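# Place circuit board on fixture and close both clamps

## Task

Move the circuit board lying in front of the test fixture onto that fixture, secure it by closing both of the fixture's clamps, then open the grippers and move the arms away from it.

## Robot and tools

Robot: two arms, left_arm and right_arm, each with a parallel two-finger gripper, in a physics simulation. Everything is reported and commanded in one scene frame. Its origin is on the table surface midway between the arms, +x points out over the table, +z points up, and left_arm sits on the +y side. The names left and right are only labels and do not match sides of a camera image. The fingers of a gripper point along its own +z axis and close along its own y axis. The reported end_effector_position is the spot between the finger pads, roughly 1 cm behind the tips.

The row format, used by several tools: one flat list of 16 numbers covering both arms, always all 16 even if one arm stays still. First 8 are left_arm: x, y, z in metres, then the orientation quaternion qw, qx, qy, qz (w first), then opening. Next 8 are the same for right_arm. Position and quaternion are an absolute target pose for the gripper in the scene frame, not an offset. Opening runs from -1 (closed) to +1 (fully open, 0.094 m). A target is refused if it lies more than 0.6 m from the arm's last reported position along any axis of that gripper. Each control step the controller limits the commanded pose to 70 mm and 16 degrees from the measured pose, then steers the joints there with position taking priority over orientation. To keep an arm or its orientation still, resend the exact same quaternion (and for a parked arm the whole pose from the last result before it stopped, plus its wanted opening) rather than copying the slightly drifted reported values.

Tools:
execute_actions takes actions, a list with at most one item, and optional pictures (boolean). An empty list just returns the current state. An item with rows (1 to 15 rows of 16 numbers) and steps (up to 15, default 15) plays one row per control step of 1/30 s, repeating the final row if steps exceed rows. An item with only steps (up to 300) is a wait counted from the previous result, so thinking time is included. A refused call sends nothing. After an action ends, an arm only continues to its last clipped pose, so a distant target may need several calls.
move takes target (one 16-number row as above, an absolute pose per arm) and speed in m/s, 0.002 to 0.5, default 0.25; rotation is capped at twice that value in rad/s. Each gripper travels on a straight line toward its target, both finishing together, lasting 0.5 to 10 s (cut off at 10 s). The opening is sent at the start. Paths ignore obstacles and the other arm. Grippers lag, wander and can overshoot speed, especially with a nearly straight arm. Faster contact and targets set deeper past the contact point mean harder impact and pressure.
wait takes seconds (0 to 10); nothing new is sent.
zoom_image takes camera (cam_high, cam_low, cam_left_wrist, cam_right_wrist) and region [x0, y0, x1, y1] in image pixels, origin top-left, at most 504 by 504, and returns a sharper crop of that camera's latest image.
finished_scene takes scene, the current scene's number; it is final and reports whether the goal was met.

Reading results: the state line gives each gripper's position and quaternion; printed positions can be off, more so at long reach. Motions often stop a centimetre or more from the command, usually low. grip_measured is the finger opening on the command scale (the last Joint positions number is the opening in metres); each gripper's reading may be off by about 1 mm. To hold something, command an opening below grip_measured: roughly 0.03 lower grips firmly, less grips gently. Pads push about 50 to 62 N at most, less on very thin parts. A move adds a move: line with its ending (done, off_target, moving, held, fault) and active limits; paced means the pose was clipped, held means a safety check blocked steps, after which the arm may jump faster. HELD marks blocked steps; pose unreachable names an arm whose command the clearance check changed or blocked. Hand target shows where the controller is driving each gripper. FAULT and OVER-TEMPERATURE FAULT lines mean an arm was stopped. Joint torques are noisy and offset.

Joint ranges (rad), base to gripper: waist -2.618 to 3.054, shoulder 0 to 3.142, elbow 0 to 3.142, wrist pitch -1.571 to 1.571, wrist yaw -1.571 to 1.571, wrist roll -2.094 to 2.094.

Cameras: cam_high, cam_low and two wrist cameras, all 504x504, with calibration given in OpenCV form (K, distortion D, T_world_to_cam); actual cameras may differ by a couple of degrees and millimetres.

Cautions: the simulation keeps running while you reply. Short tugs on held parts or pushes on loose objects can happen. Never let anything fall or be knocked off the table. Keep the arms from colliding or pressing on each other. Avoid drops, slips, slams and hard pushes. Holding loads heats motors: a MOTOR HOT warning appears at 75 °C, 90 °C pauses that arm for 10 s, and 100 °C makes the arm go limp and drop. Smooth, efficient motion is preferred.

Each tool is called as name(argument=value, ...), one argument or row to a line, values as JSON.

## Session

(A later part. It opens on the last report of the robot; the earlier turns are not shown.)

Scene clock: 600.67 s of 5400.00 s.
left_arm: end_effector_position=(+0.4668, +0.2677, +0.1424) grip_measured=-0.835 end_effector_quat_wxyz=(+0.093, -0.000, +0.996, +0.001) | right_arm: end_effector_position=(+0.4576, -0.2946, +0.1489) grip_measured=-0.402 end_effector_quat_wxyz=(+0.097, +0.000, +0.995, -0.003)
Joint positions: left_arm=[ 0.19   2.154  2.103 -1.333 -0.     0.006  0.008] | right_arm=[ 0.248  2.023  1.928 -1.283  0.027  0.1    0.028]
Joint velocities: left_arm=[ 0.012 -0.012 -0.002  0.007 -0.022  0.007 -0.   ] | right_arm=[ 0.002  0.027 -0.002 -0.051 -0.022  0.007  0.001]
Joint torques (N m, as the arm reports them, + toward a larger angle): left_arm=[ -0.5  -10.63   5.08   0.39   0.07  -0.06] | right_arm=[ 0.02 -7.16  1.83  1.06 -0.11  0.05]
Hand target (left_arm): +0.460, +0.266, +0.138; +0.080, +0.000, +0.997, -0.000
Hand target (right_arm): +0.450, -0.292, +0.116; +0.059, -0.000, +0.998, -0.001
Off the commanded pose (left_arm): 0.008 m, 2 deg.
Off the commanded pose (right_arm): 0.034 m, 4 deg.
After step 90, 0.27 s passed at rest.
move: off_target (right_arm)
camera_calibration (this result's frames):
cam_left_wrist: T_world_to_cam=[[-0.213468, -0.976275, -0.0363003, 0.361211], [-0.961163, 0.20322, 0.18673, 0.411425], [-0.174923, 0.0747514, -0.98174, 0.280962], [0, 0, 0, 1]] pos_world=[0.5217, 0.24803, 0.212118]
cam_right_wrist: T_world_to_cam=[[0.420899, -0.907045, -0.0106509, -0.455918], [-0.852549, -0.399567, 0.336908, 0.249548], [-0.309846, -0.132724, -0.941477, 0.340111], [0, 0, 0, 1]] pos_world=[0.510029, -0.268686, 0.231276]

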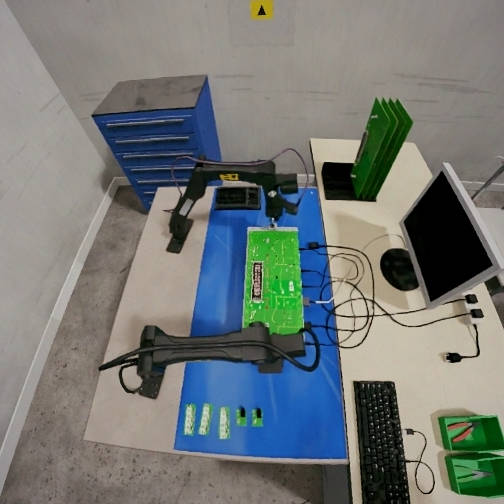

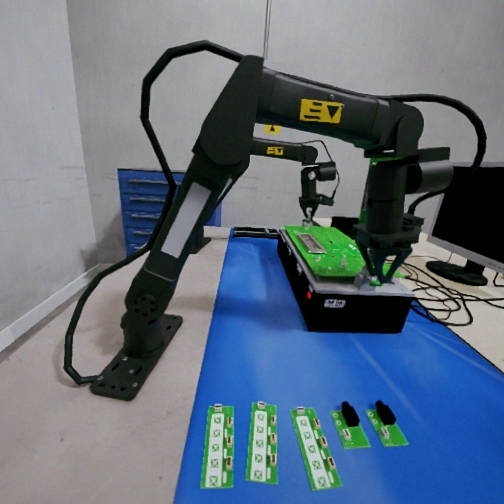

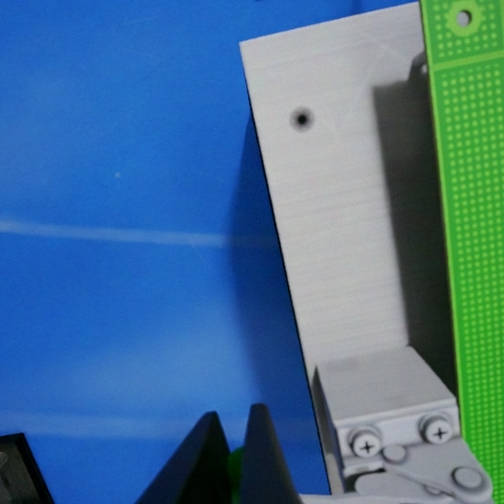

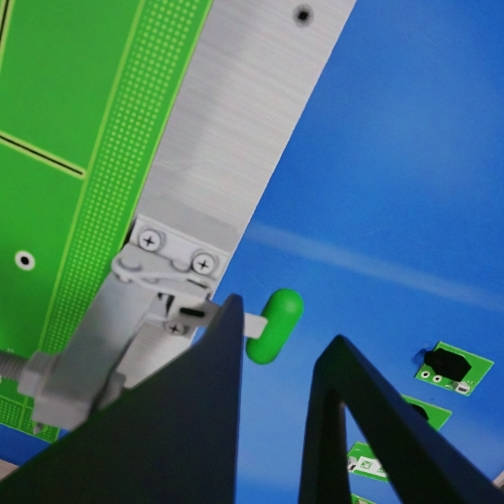

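move(
  target=[0.46,0.266,0.138,0.08,0,0.997,0,-0.9,0.474,-0.288,0.158,0.09,0,0.996,0,-0.4],
  speed=0.03,
)

move(
  target=[0.46,0.266,0.138,0.08,0,0.997,0,-0.9,0.468,-0.288,0.122,0.08,0,0.997,0,-0.4],
  speed=0.015,
)

Scene clock: 607.40 s of 5400.00 s.
left_arm: end_effector_position=(+0.4668, +0.2677, +0.1424) grip_measured=-0.835 end_effector_quat_wxyz=(+0.093, -0.000, +0.996, +0.001) | right_arm: end_effector_position=(+0.4727, -0.2931, +0.1539) grip_measured=-0.402 end_effector_quat_wxyz=(+0.090, +0.000, +0.996, -0.004)
Joint positions: left_arm=[ 0.19   2.154  2.103 -1.333 -0.     0.006  0.008] | right_arm=[ 0.248  2.117  2.093 -1.368  0.027  0.1    0.028]
Joint velocities: left_arm=[-0.007  0.002  0.002  0.007  0.037  0.051  0.001] | right_arm=[-0.012  0.002  0.007 -0.051  0.022  0.066  0.001]
Joint torques (N m, as the arm reports them, + toward a larger angle): left_arm=[ -0.16 -10.78   5.07   0.38   0.03  -0.04] | right_arm=[ 0.42 -9.8   9.14  0.7  -0.05  0.08]
Hand target (left_arm): +0.460, +0.266, +0.138; +0.080, +0.000, +0.997, -0.000
Hand target (right_arm): +0.474, -0.288, +0.158; +0.091, -0.000, +0.996, -0.000
Off the commanded pose (left_arm): 0.008 m, 2 deg.
Off the commanded pose (right_arm): 0.007 m, 0 deg.
After step 90, 2.83 s passed at rest.
move: done
camera_calibration (this result's frames):
cam_left_wrist: T_world_to_cam=[[-0.213468, -0.976275, -0.0363003, 0.361211], [-0.961163, 0.20322, 0.18673, 0.411425], [-0.174923, 0.0747514, -0.98174, 0.280962], [0, 0, 0, 1]] pos_world=[0.5217, 0.24803, 0.212118]
cam_right_wrist: T_world_to_cam=[[0.420717, -0.907064, -0.0152496, -0.460017], [-0.84773, -0.399072, 0.349421, 0.257267], [-0.323033, -0.13408, -0.936842, 0.354869], [0, 0, 0, 1]] pos_world=[0.526264, -0.267016, 0.235546]

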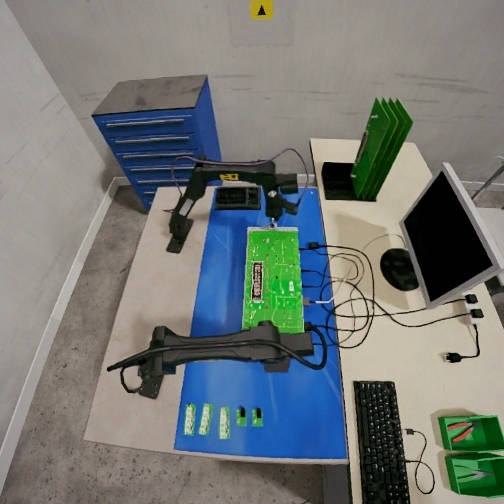

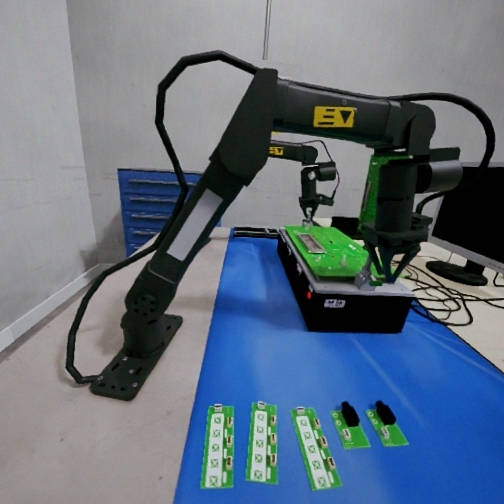

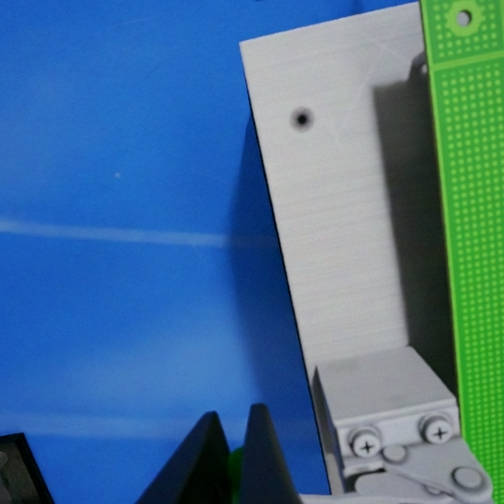

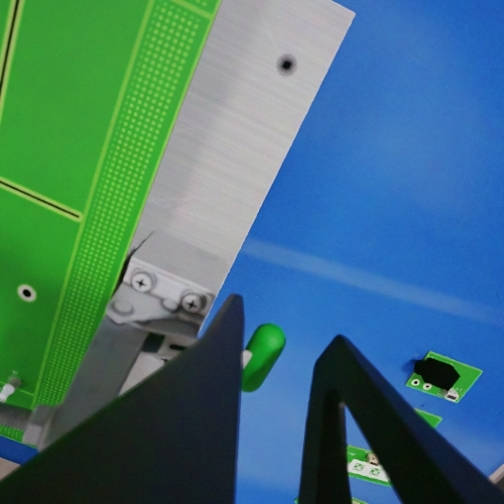

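Scene clock: 609.80 s of 5400.00 s.
left_arm: end_effector_position=(+0.4668, +0.2677, +0.1424) grip_measured=-0.835 end_effector_quat_wxyz=(+0.093, -0.000, +0.996, +0.001) | right_arm: end_effector_position=(+0.4753, -0.2928, +0.1356) grip_measured=-0.402 end_effector_quat_wxyz=(+0.099, +0.001, +0.995, -0.003)
Joint positions: left_arm=[ 0.19   2.154  2.103 -1.333 -0.     0.006  0.008] | right_arm=[ 0.248  2.093  1.98  -1.262  0.027  0.102  0.028]
Joint velocities: left_arm=[-0.007  0.002 -0.002  0.022 -0.051 -0.037 -0.002] | right_arm=[-0.002  0.002 -0.002 -0.022 -0.037 -0.081 -0.   ]
Joint torques (N m, as the arm reports them, + toward a larger angle): left_arm=[ -0.26 -10.75   5.17   0.36   0.01  -0.08] | right_arm=[  0.47 -10.33   3.65   0.94  -0.06   0.09]
Hand target (left_arm): +0.460, +0.266, +0.138; +0.080, +0.000, +0.997, -0.000
Hand target (right_arm): +0.468, -0.288, +0.122; +0.080, -0.000, +0.997, -0.000
Off the commanded pose (left_arm): 0.008 m, 2 deg.
Off the commanded pose (right_arm): 0.016 m, 2 deg.
move: off_target (right_arm)
camera_calibration (this result's frames):
cam_left_wrist: T_world_to_cam=[[-0.213468, -0.976275, -0.0363003, 0.361211], [-0.961163, 0.20322, 0.18673, 0.411425], [-0.174923, 0.0747514, -0.98174, 0.280962], [0, 0, 0, 1]] pos_world=[0.5217, 0.24803, 0.212118]
cam_right_wrist: T_world_to_cam=[[0.419569, -0.907668, -0.0100479, -0.461476], [-0.854041, -0.398482, 0.334405, 0.271163], [-0.307532, -0.131724, -0.942376, 0.332648], [0, 0, 0, 1]] pos_world=[0.527505, -0.266995, 0.218164]

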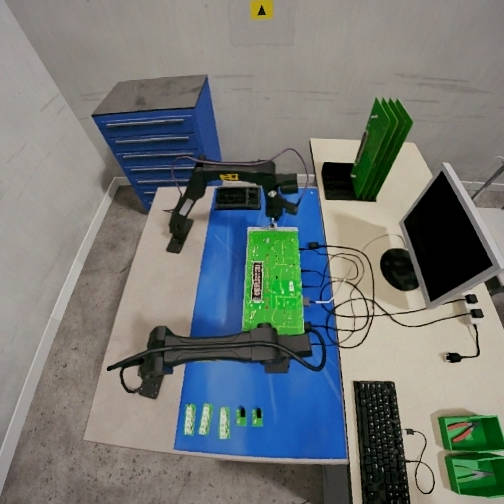

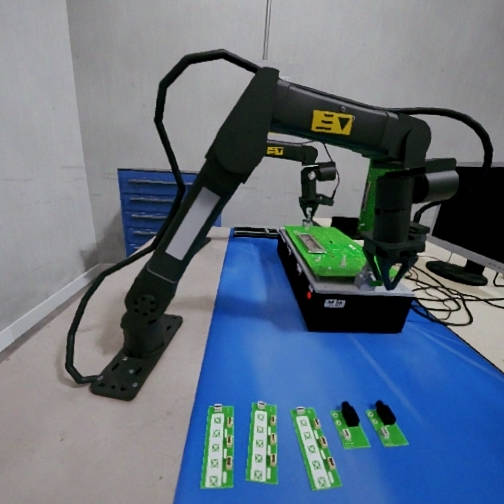

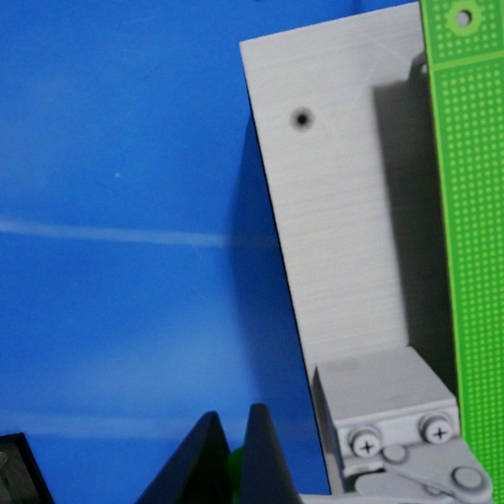

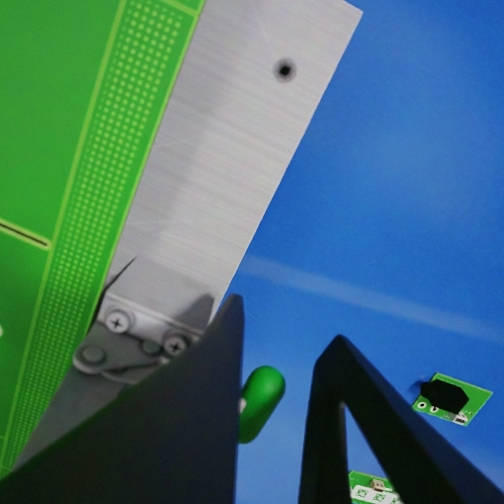

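Down now. Grip, then lift.

move(
  target=[0.46,0.266,0.138,0.08,0,0.997,0,-0.9,0.468,-0.288,0.128,0.08,0,0.997,0,-0.92],
)

move(
  target=[0.462,0.25,0.18,0.09,0,0.991,-0.1,-0.9,0.468,-0.272,0.175,0.09,0,0.991,0.1,-0.92],
  speed=0.06,
)

move(
  target=[0.462,0.21,0.205,0.1,0,0.984,-0.15,-0.9,0.466,-0.232,0.2,0.1,0,0.984,0.15,-0.92],
  speed=0.06,
)

Scene clock: 616.37 s of 5400.00 s.
left_arm: end_effector_position=(+0.4668, +0.2677, +0.1424) grip_measured=-0.835 end_effector_quat_wxyz=(+0.093, -0.000, +0.996, +0.001) | right_arm: end_effector_position=(+0.4780, -0.2944, +0.1359) grip_measured=-0.918 end_effector_quat_wxyz=(+0.104, +0.002, +0.995, -0.006)
Joint positions: left_arm=[ 0.19   2.154  2.103 -1.333 -0.     0.006  0.008] | right_arm=[ 0.247  2.094  1.98  -1.251  0.034  0.102  0.004]
Joint velocities: left_arm=[-0.007 -0.002 -0.007 -0.066 -0.081  0.051 -0.002] | right_arm=[-0.012 -0.002  0.007  0.022  0.051  0.007  0.001]
Joint torques (N m, as the arm reports them, + toward a larger angle): left_arm=[ -0.48 -10.89   5.13   0.37   0.03  -0.09] | right_arm=[  0.56 -10.2    5.81   0.55  -0.13   0.1 ]
Hand target (left_arm): +0.460, +0.266, +0.138; +0.080, +0.000, +0.997, -0.000
Hand target (right_arm): +0.468, -0.288, +0.128; +0.080, -0.000, +0.997, -0.000
Off the commanded pose (left_arm): 0.008 m, 2 deg.
Off the commanded pose (right_arm): 0.014 m, 3 deg.
After step 90, 2.87 s passed at rest.
move: off_target (right_arm)
camera_calibration (this result's frames):
cam_left_wrist: T_world_to_cam=[[-0.213468, -0.976275, -0.0363003, 0.361211], [-0.961163, 0.20322, 0.18673, 0.411425], [-0.174923, 0.0747514, -0.98174, 0.280962], [0, 0, 0, 1]] pos_world=[0.5217, 0.24803, 0.212118]
cam_right_wrist: T_world_to_cam=[[0.417271, -0.908782, 0.0000072224, -0.464626], [-0.858698, -0.394272, 0.327396, 0.27724], [-0.297529, -0.136619, -0.944887, 0.327707], [0, 0, 0, 1]] pos_world=[0.529443, -0.268165, 0.218882]

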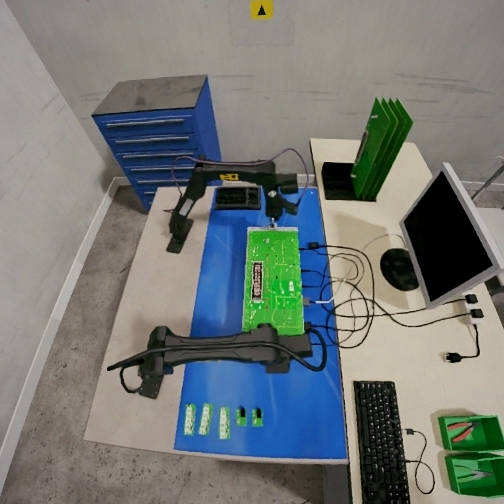

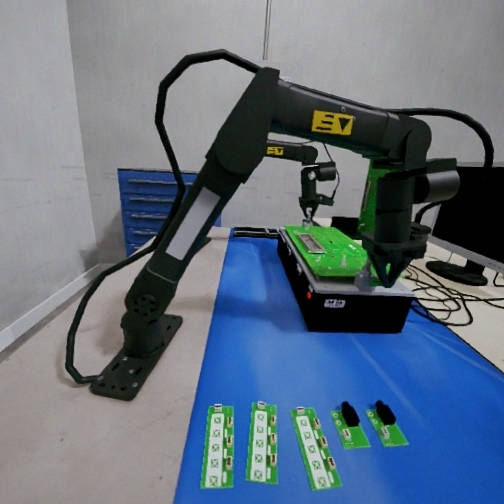

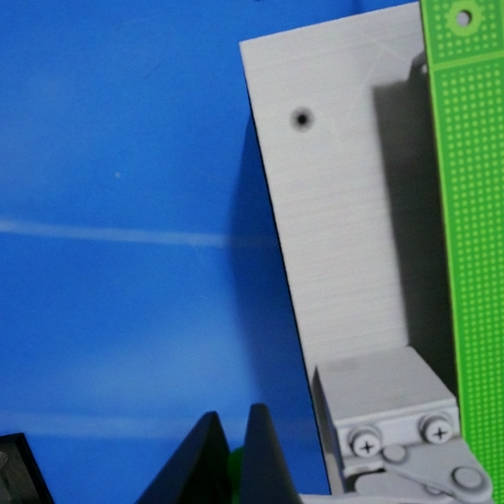

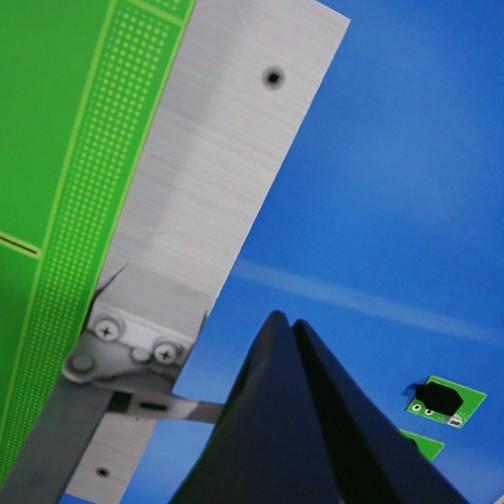

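Scene clock: 618.63 s of 5400.00 s.
left_arm: end_effector_position=(+0.4617, +0.2499, +0.1856) grip_measured=-0.898 end_effector_quat_wxyz=(+0.102, -0.002, +0.990, -0.094) | right_arm: end_effector_position=(+0.4650, -0.2716, +0.1715) grip_measured=-0.918 end_effector_quat_wxyz=(+0.087, +0.001, +0.992, +0.091)
Joint positions: left_arm=[ 0.228  2.169  2.29  -1.492  0.197  0.022  0.005] | right_arm=[ 0.22   2.094  2.117 -1.406 -0.169  0.092  0.004]
Joint velocities: left_arm=[ 0.017  0.017  0.002 -0.022  0.007  0.022 -0.   ] | right_arm=[-0.017  0.017 -0.002 -0.007  0.022 -0.066  0.002]
Joint torques (N m, as the arm reports them, + toward a larger angle): left_arm=[ 0.38 -8.55  7.43  0.36  0.31  0.07] | right_arm=[-0.64 -9.25  8.99  0.72 -0.26 -0.05]
Hand target (left_arm): +0.463, +0.250, +0.180; +0.092, +0.000, +0.991, -0.100
Hand target (right_arm): +0.469, -0.272, +0.175; +0.089, +0.000, +0.991, +0.100
Off the commanded pose (left_arm): 0.006 m, 2 deg.
Off the commanded pose (right_arm): 0.005 m, 1 deg.
move: done
camera_calibration (this result's frames):
cam_left_wrist: T_world_to_cam=[[-0.229451, -0.962587, 0.14415, 0.314825], [-0.960547, 0.247858, 0.12616, 0.401919], [-0.157168, -0.109515, -0.981481, 0.361541], [0, 0, 0, 1]] pos_world=[0.515122, 0.243021, 0.258757]
cam_right_wrist: T_world_to_cam=[[0.433909, -0.880905, -0.189021, -0.406209], [-0.838993, -0.471535, 0.27156, 0.242789], [-0.328348, 0.0407548, -0.943677, 0.422866], [0, 0, 0, 1]] pos_world=[0.518804, -0.260582, 0.256335]

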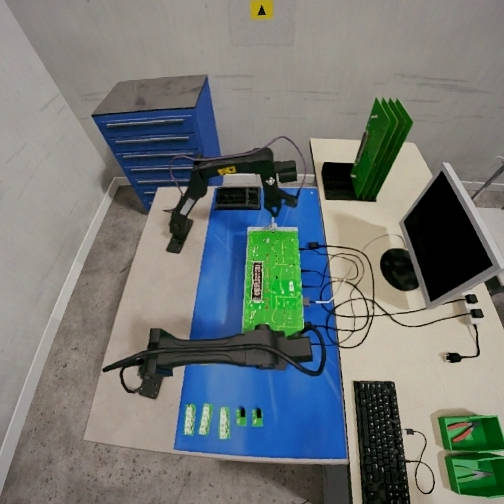

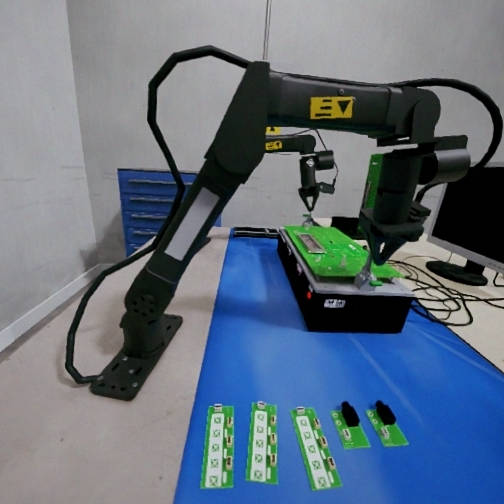

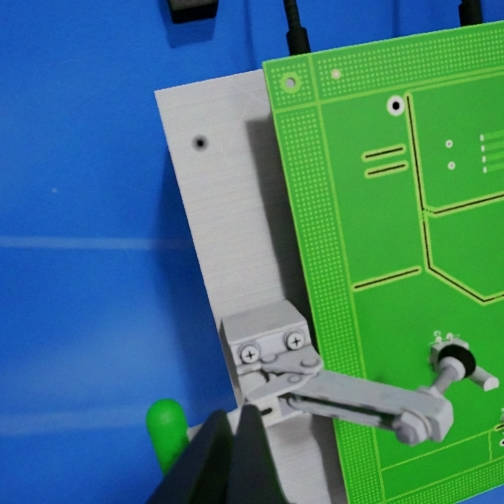

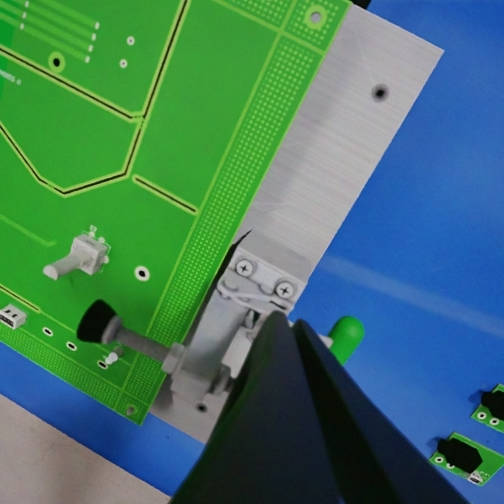

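Scene clock: 620.00 s of 5400.00 s.
left_arm: end_effector_position=(+0.4618, +0.2147, +0.2135) grip_measured=-0.898 end_effector_quat_wxyz=(+0.120, +0.002, +0.982, -0.143) | right_arm: end_effector_position=(+0.4651, -0.2383, +0.1953) grip_measured=-0.918 end_effector_quat_wxyz=(+0.099, +0.001, +0.985, +0.141)
Joint positions: left_arm=[ 0.184  2.169  2.383 -1.539  0.286 -0.03   0.005] | right_arm=[ 0.261  2.094  2.193 -1.434 -0.256  0.148  0.004]
Joint velocities: left_arm=[-0.012 -0.017 -0.012 -0.022  0.007  0.051 -0.001] | right_arm=[-0.002  0.012 -0.022  0.037 -0.037  0.095  0.001]
Joint torques (N m, as the arm reports them, + toward a larger angle): left_arm=[-0.43 -7.77  7.53  0.41  0.3  -0.12] | right_arm=[ 0.42 -9.41  8.91  0.75 -0.31  0.11]
Hand target (left_arm): +0.463, +0.210, +0.205; +0.104, -0.001, +0.983, -0.150
Hand target (right_arm): +0.467, -0.232, +0.200; +0.100, +0.000, +0.984, +0.150
Off the commanded pose (left_arm): 0.010 m, 2 deg.
Off the commanded pose (right_arm): 0.008 m, 1 deg.
joint sent to its limit (left arm) — the command would take joint 4 (wrist pitch) past its lower limit, so that joint was sent only as far as its limit.
move: done
camera_calibration (this result's frames):
cam_left_wrist: T_world_to_cam=[[-0.249351, -0.941171, 0.228082, 0.263615], [-0.960559, 0.270306, 0.0652723, 0.415316], [-0.123084, -0.202811, -0.971451, 0.387289], [0, 0, 0, 1]] pos_world=[0.512338, 0.214391, 0.288998]
cam_right_wrist: T_world_to_cam=[[0.44461, -0.855831, -0.26434, -0.35672], [-0.842406, -0.499819, 0.201329, 0.260743], [-0.304426, 0.133168, -0.943181, 0.454815], [0, 0, 0, 1]] pos_world=[0.51671, -0.235535, 0.282183]

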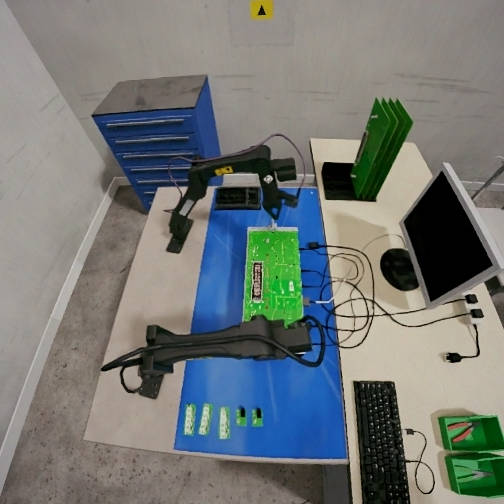

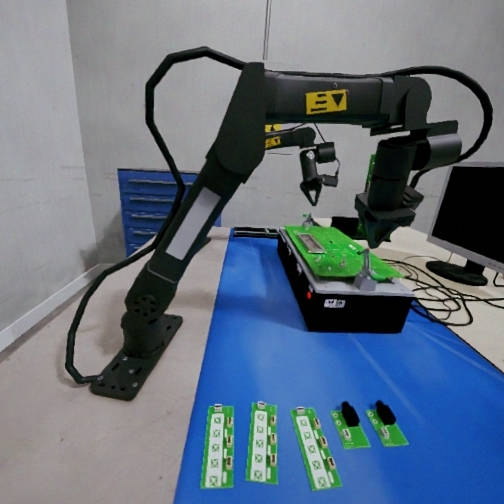

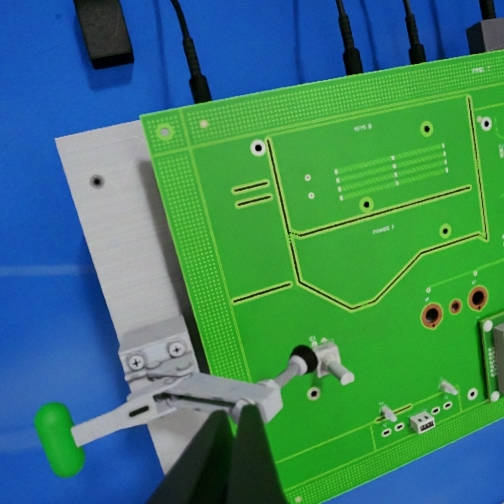

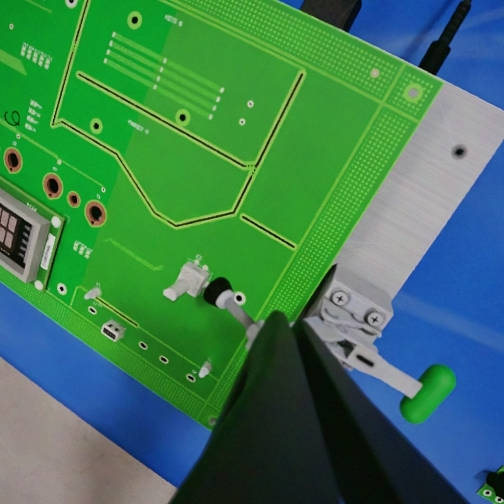

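move(
  target=[0.462,0.268,0.19,0.065,0.704,0.704,0.065,0.2,0.458,-0.292,0.19,0.065,0.704,0.704,0.065,0.2],
  speed=0.3,
)

move(
  target=[0.462,0.268,0.15,0.06,0.704,0.704,0.06,0.2,0.458,-0.292,0.15,0.06,0.704,0.704,0.06,0.2],
  speed=0.06,
)

Scene clock: 639.33 s of 5400.00 s.
left_arm: end_effector_position=(+0.4633, +0.2663, +0.2065) grip_measured=+0.198 end_effector_quat_wxyz=(+0.088, +0.700, +0.704, +0.085) | right_arm: end_effector_position=(+0.4540, -0.2858, +0.1872) grip_measured=+0.198 end_effector_quat_wxyz=(+0.060, +0.697, +0.711, +0.070)
Joint positions: left_arm=[ 0.189  2.169  2.383 -1.54   0.006  1.572  0.056] | right_arm=[ 0.261  2.066  2.151 -1.472  0.005  1.665  0.056]
Joint velocities: left_arm=[-0.002  0.002  0.007 -0.022 -0.007  0.051 -0.   ] | right_arm=[-0.017  0.012  0.022 -0.022 -0.037  0.081  0.001]
Joint torques (N m, as the arm reports them, + toward a larger angle): left_arm=[-0.11 -8.18  5.25  0.42 -0.05  0.04] | right_arm=[-0.67 -9.2   8.81  0.66  0.2   0.11]
Hand target (left_arm): +0.461, +0.268, +0.190; +0.068, +0.704, +0.704, +0.067
Hand target (right_arm): +0.457, -0.292, +0.191; +0.067, +0.704, +0.704, +0.067
Off the commanded pose (left_arm): 0.017 m, 4 deg.
Off the commanded pose (right_arm): 0.008 m, 1 deg.
joint sent to its limit (left arm) — the command would take joint 4 (wrist pitch) past its lower limit, so that joint was sent only as far as its limit.
After step 90, 13.00 s passed at rest.
move: off_target (left_arm)
camera_calibration (this result's frames):
cam_left_wrist: T_world_to_cam=[[-0.949088, 0.211869, -0.233117, 0.426449], [0.106486, 0.912245, 0.395562, -0.330195], [0.296467, 0.3506, -0.888362, 0.0321829], [0, 0, 0, 1]] pos_world=[0.430358, 0.199584, 0.258615]
cam_right_wrist: T_world_to_cam=[[-0.864714, -0.425275, -0.267228, 0.323423], [-0.501737, 0.755774, 0.420791, 0.392304], [0.0230122, 0.497942, -0.866905, 0.39142], [0, 0, 0, 1]] pos_world=[0.467494, -0.353854, 0.260674]

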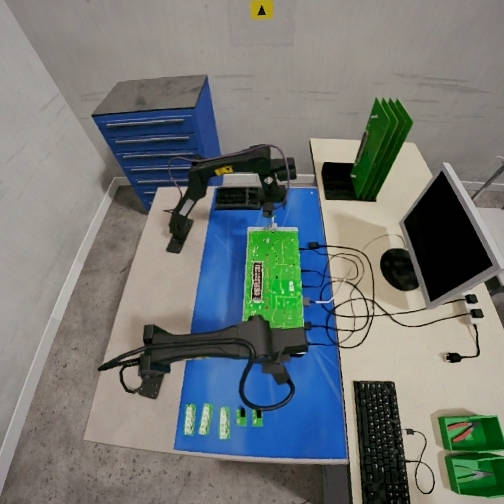

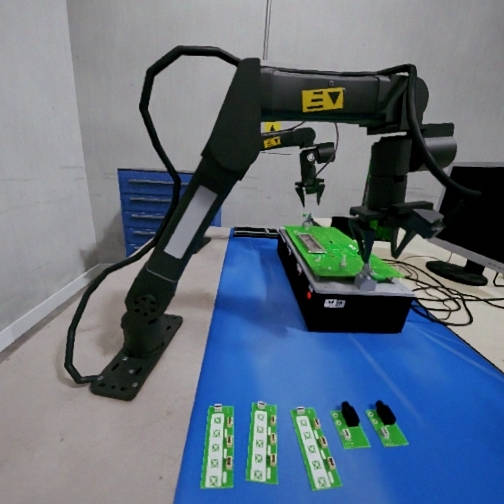

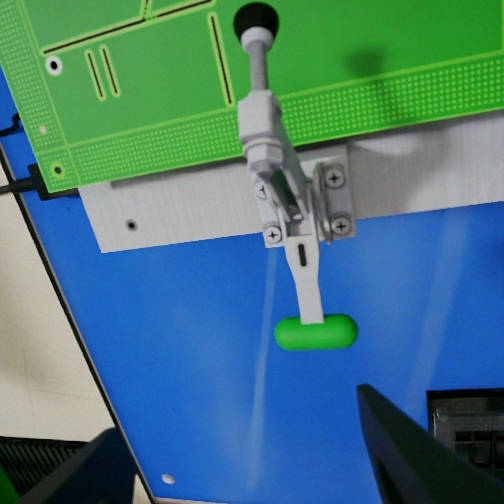

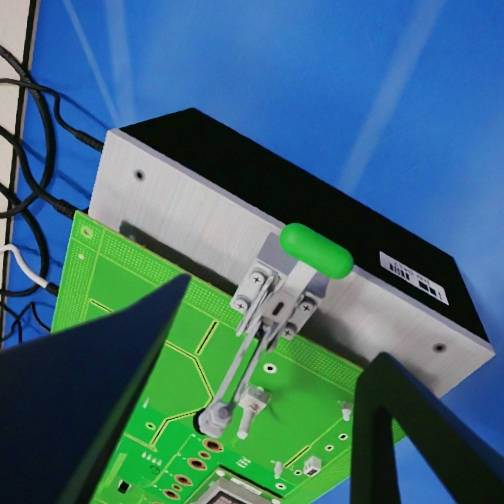

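Scene clock: 640.70 s of 5400.00 s.
left_arm: end_effector_position=(+0.4641, +0.2664, +0.1485) grip_measured=+0.198 end_effector_quat_wxyz=(+0.062, +0.703, +0.706, +0.058) | right_arm: end_effector_position=(+0.4600, -0.2851, +0.1498) grip_measured=+0.198 end_effector_quat_wxyz=(+0.055, +0.698, +0.711, +0.065)
Joint positions: left_arm=[ 0.189  2.169  2.155 -1.387  0.006  1.573  0.056] | right_arm=[ 0.261  2.066  2.    -1.335  0.005  1.667  0.056]
Joint velocities: left_arm=[ 0.007 -0.002 -0.002 -0.007 -0.066  0.037  0.001] | right_arm=[ 0.007  0.002 -0.012  0.066 -0.037 -0.037  0.001]
Joint torques (N m, as the arm reports them, + toward a larger angle): left_arm=[  0.28 -11.17   5.19   0.42   0.    -0.01] | right_arm=[ -0.72 -11.63   4.9    0.82   0.15   0.08]
Hand target (left_arm): +0.461, +0.268, +0.150; +0.060, +0.705, +0.704, +0.059
Hand target (right_arm): +0.457, -0.292, +0.150; +0.060, +0.704, +0.705, +0.060
Off the commanded pose (left_arm): 0.003 m, 0 deg.
Off the commanded pose (right_arm): 0.007 m, 1 deg.
move: done
camera_calibration (this result's frames):
cam_left_wrist: T_world_to_cam=[[-0.963689, 0.212883, -0.161196, 0.409592], [0.136834, 0.912085, 0.386494, -0.320125], [0.229302, 0.350403, -0.908096, 0.0145567], [0, 0, 0, 1]] pos_world=[0.435186, 0.199686, 0.20297]
cam_right_wrist: T_world_to_cam=[[-0.868758, -0.424657, -0.254805, 0.319077], [-0.495098, 0.756917, 0.426563, 0.406927], [0.0117234, 0.496733, -0.867824, 0.36351], [0, 0, 0, 1]] pos_world=[0.474408, -0.353079, 0.223185]

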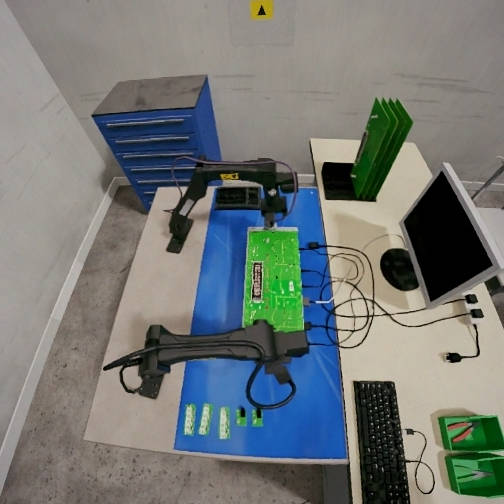

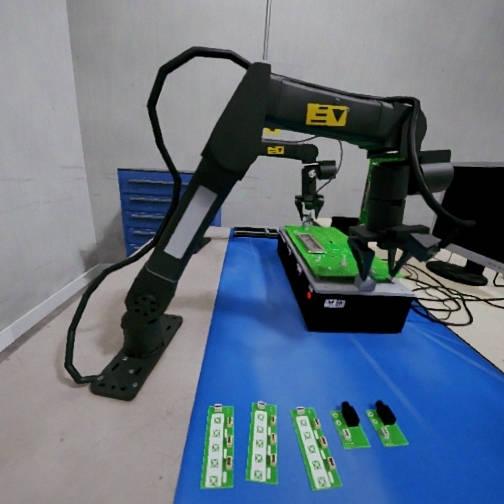

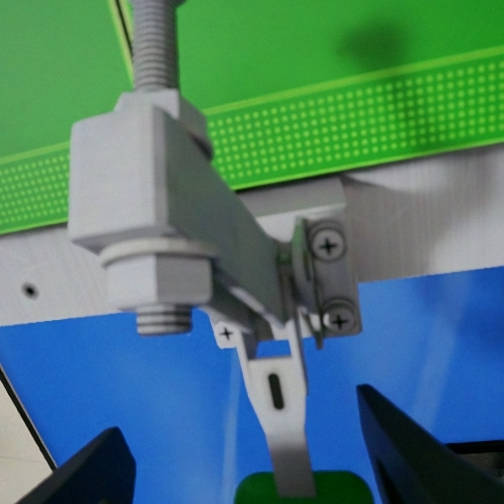

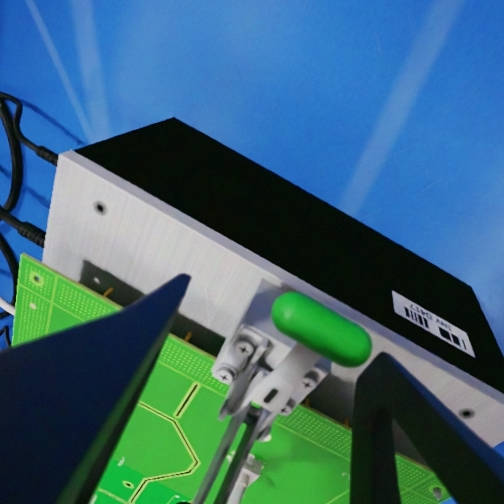

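move(
  target=[0.454,0.27,0.128,0.055,0.705,0.705,0.055,0.2,0.448,-0.294,0.122,0.055,0.705,0.705,0.055,0.2],
  speed=0.02,
)

Scene clock: 646.37 s of 5400.00 s.
left_arm: end_effector_position=(+0.4564, +0.2661, +0.1250) grip_measured=+0.198 end_effector_quat_wxyz=(+0.055, +0.705, +0.705, +0.050) | right_arm: end_effector_position=(+0.4499, -0.2863, +0.1170) grip_measured=+0.198 end_effector_quat_wxyz=(+0.046, +0.699, +0.712, +0.053)
Joint positions: left_arm=[ 0.189  2.137  2.013 -1.298  0.007  1.577  0.056] | right_arm=[ 0.261  2.037  1.831 -1.224  0.005  1.667  0.056]
Joint velocities: left_arm=[ 0.002 -0.002 -0.007 -0.022 -0.037 -0.007 -0.001] | right_arm=[ 0.022 -0.002  0.002  0.051  0.022 -0.007 -0.   ]
Joint torques (N m, as the arm reports them, + toward a larger angle): left_arm=[  0.84 -11.71   5.02   0.47   0.02   0.05] | right_arm=[ -0.88 -12.33   4.96   0.76   0.13   0.06]
Hand target (left_arm): +0.454, +0.270, +0.128; +0.055, +0.705, +0.705, +0.055
Hand target (right_arm): +0.447, -0.294, +0.122; +0.055, +0.705, +0.705, +0.055
Off the commanded pose (left_arm): 0.006 m, 1 deg.
Off the commanded pose (right_arm): 0.009 m, 1 deg.
After step 90, 0.87 s passed at rest.
move: done
camera_calibration (this result's frames):
cam_left_wrist: T_world_to_cam=[[-0.966021, 0.216965, -0.140461, 0.395785], [0.149181, 0.911839, 0.382485, -0.31474], [0.211064, 0.348535, -0.913223, 0.00453813], [0, 0, 0, 1]] pos_world=[0.428333, 0.199539, 0.18012]
cam_right_wrist: T_world_to_cam=[[-0.875877, -0.425115, -0.22829, 0.301448], [-0.482356, 0.75851, 0.438173, 0.41018], [-0.0131137, 0.493903, -0.869418, 0.346284], [0, 0, 0, 1]] pos_world=[0.466425, -0.354006, 0.190154]

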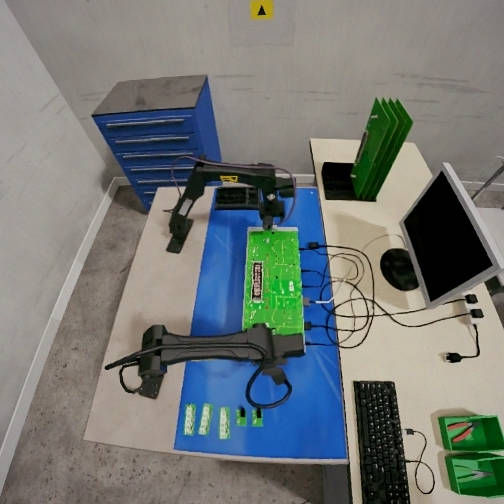

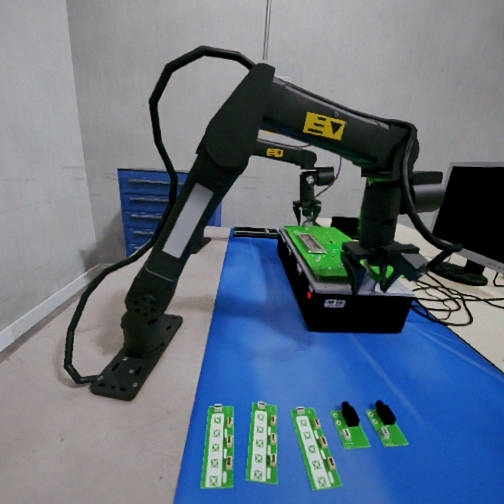

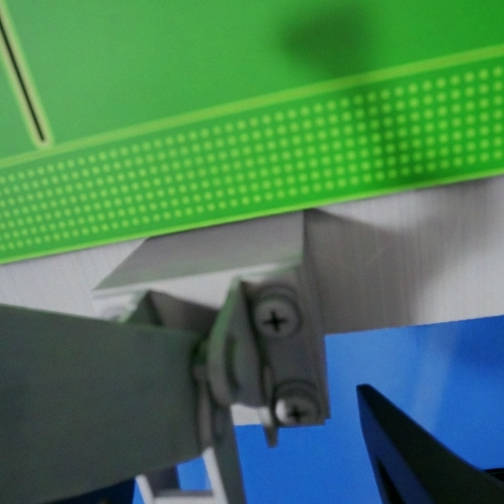

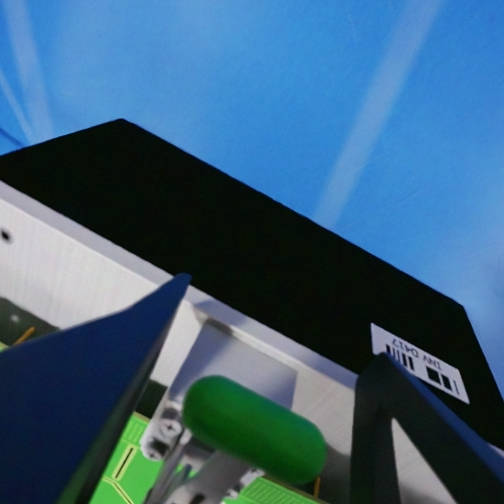

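move(
  target=[0.454,0.27,0.132,0.055,0.705,0.705,0.055,-0.5,0.447,-0.296,0.13,0.055,0.705,0.705,0.055,-0.5],
  speed=0.02,
)

Scene clock: 650.60 s of 5400.00 s.
left_arm: end_effector_position=(+0.4565, +0.2659, +0.1251) grip_measured=-0.498 end_effector_quat_wxyz=(+0.055, +0.706, +0.705, +0.050) | right_arm: end_effector_position=(+0.4569, -0.2861, +0.1187) grip_measured=-0.386 end_effector_quat_wxyz=(+0.056, +0.697, +0.712, +0.064)
Joint positions: left_arm=[ 0.189  2.136  2.013 -1.298  0.008  1.579  0.024] | right_arm=[ 0.26   2.036  1.831 -1.195  0.007  1.663  0.029]
Joint velocities: left_arm=[-0.007  0.007 -0.012  0.022 -0.007 -0.081 -0.   ] | right_arm=[ 0.012 -0.002 -0.007 -0.007 -0.007  0.037  0.001]
Joint torques (N m, as the arm reports them, + toward a larger angle): left_arm=[  0.77 -11.72   6.7    0.33  -0.07   0.05] | right_arm=[ -1.14 -12.37   7.19   0.28   0.1    0.05]
Hand target (left_arm): +0.454, +0.270, +0.132; +0.055, +0.705, +0.705, +0.055
Hand target (right_arm): +0.447, -0.296, +0.130; +0.055, +0.705, +0.705, +0.055
Off the commanded pose (left_arm): 0.008 m, 1 deg.
Off the commanded pose (right_arm): 0.018 m, 2 deg.
After step 90, 0.20 s passed at rest.
move: off_target (right_arm)
camera_calibration (this result's frames):
cam_left_wrist: T_world_to_cam=[[-0.965558, 0.218458, -0.141327, 0.395429], [0.150363, 0.911796, 0.382126, -0.315182], [0.212339, 0.347714, -0.91324, 0.00436698], [0, 0, 0, 1]] pos_world=[0.428274, 0.199478, 0.180312]
cam_right_wrist: T_world_to_cam=[[-0.86752, -0.427252, -0.254685, 0.306698], [-0.49727, 0.756782, 0.424269, 0.420663], [0.0114706, 0.494709, -0.868983, 0.336747], [0, 0, 0, 1]] pos_world=[0.471387, -0.353904, 0.192264]

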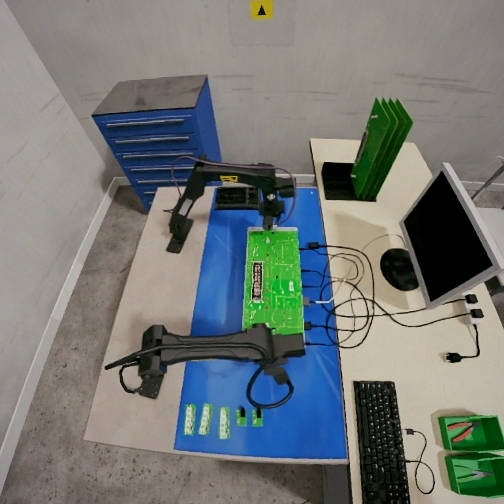

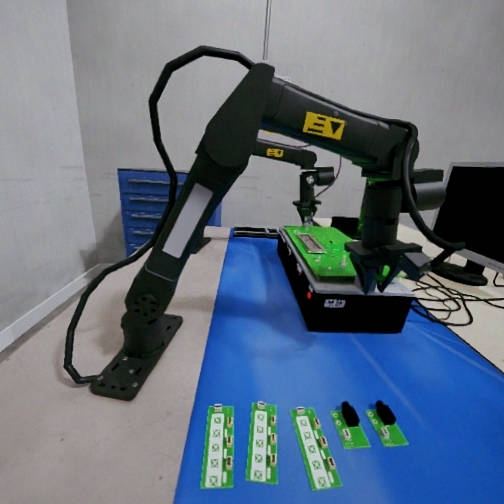

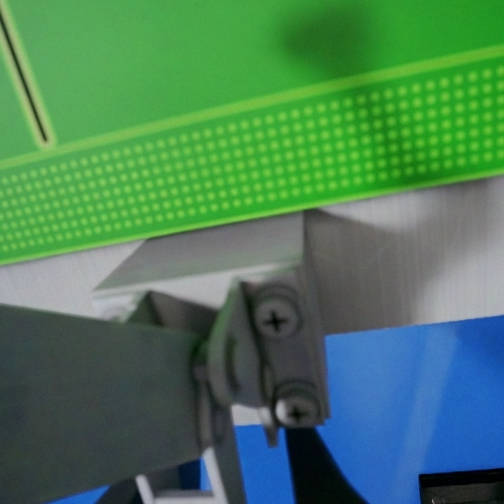

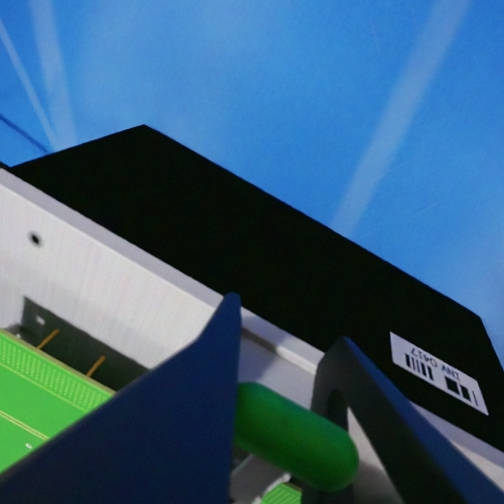

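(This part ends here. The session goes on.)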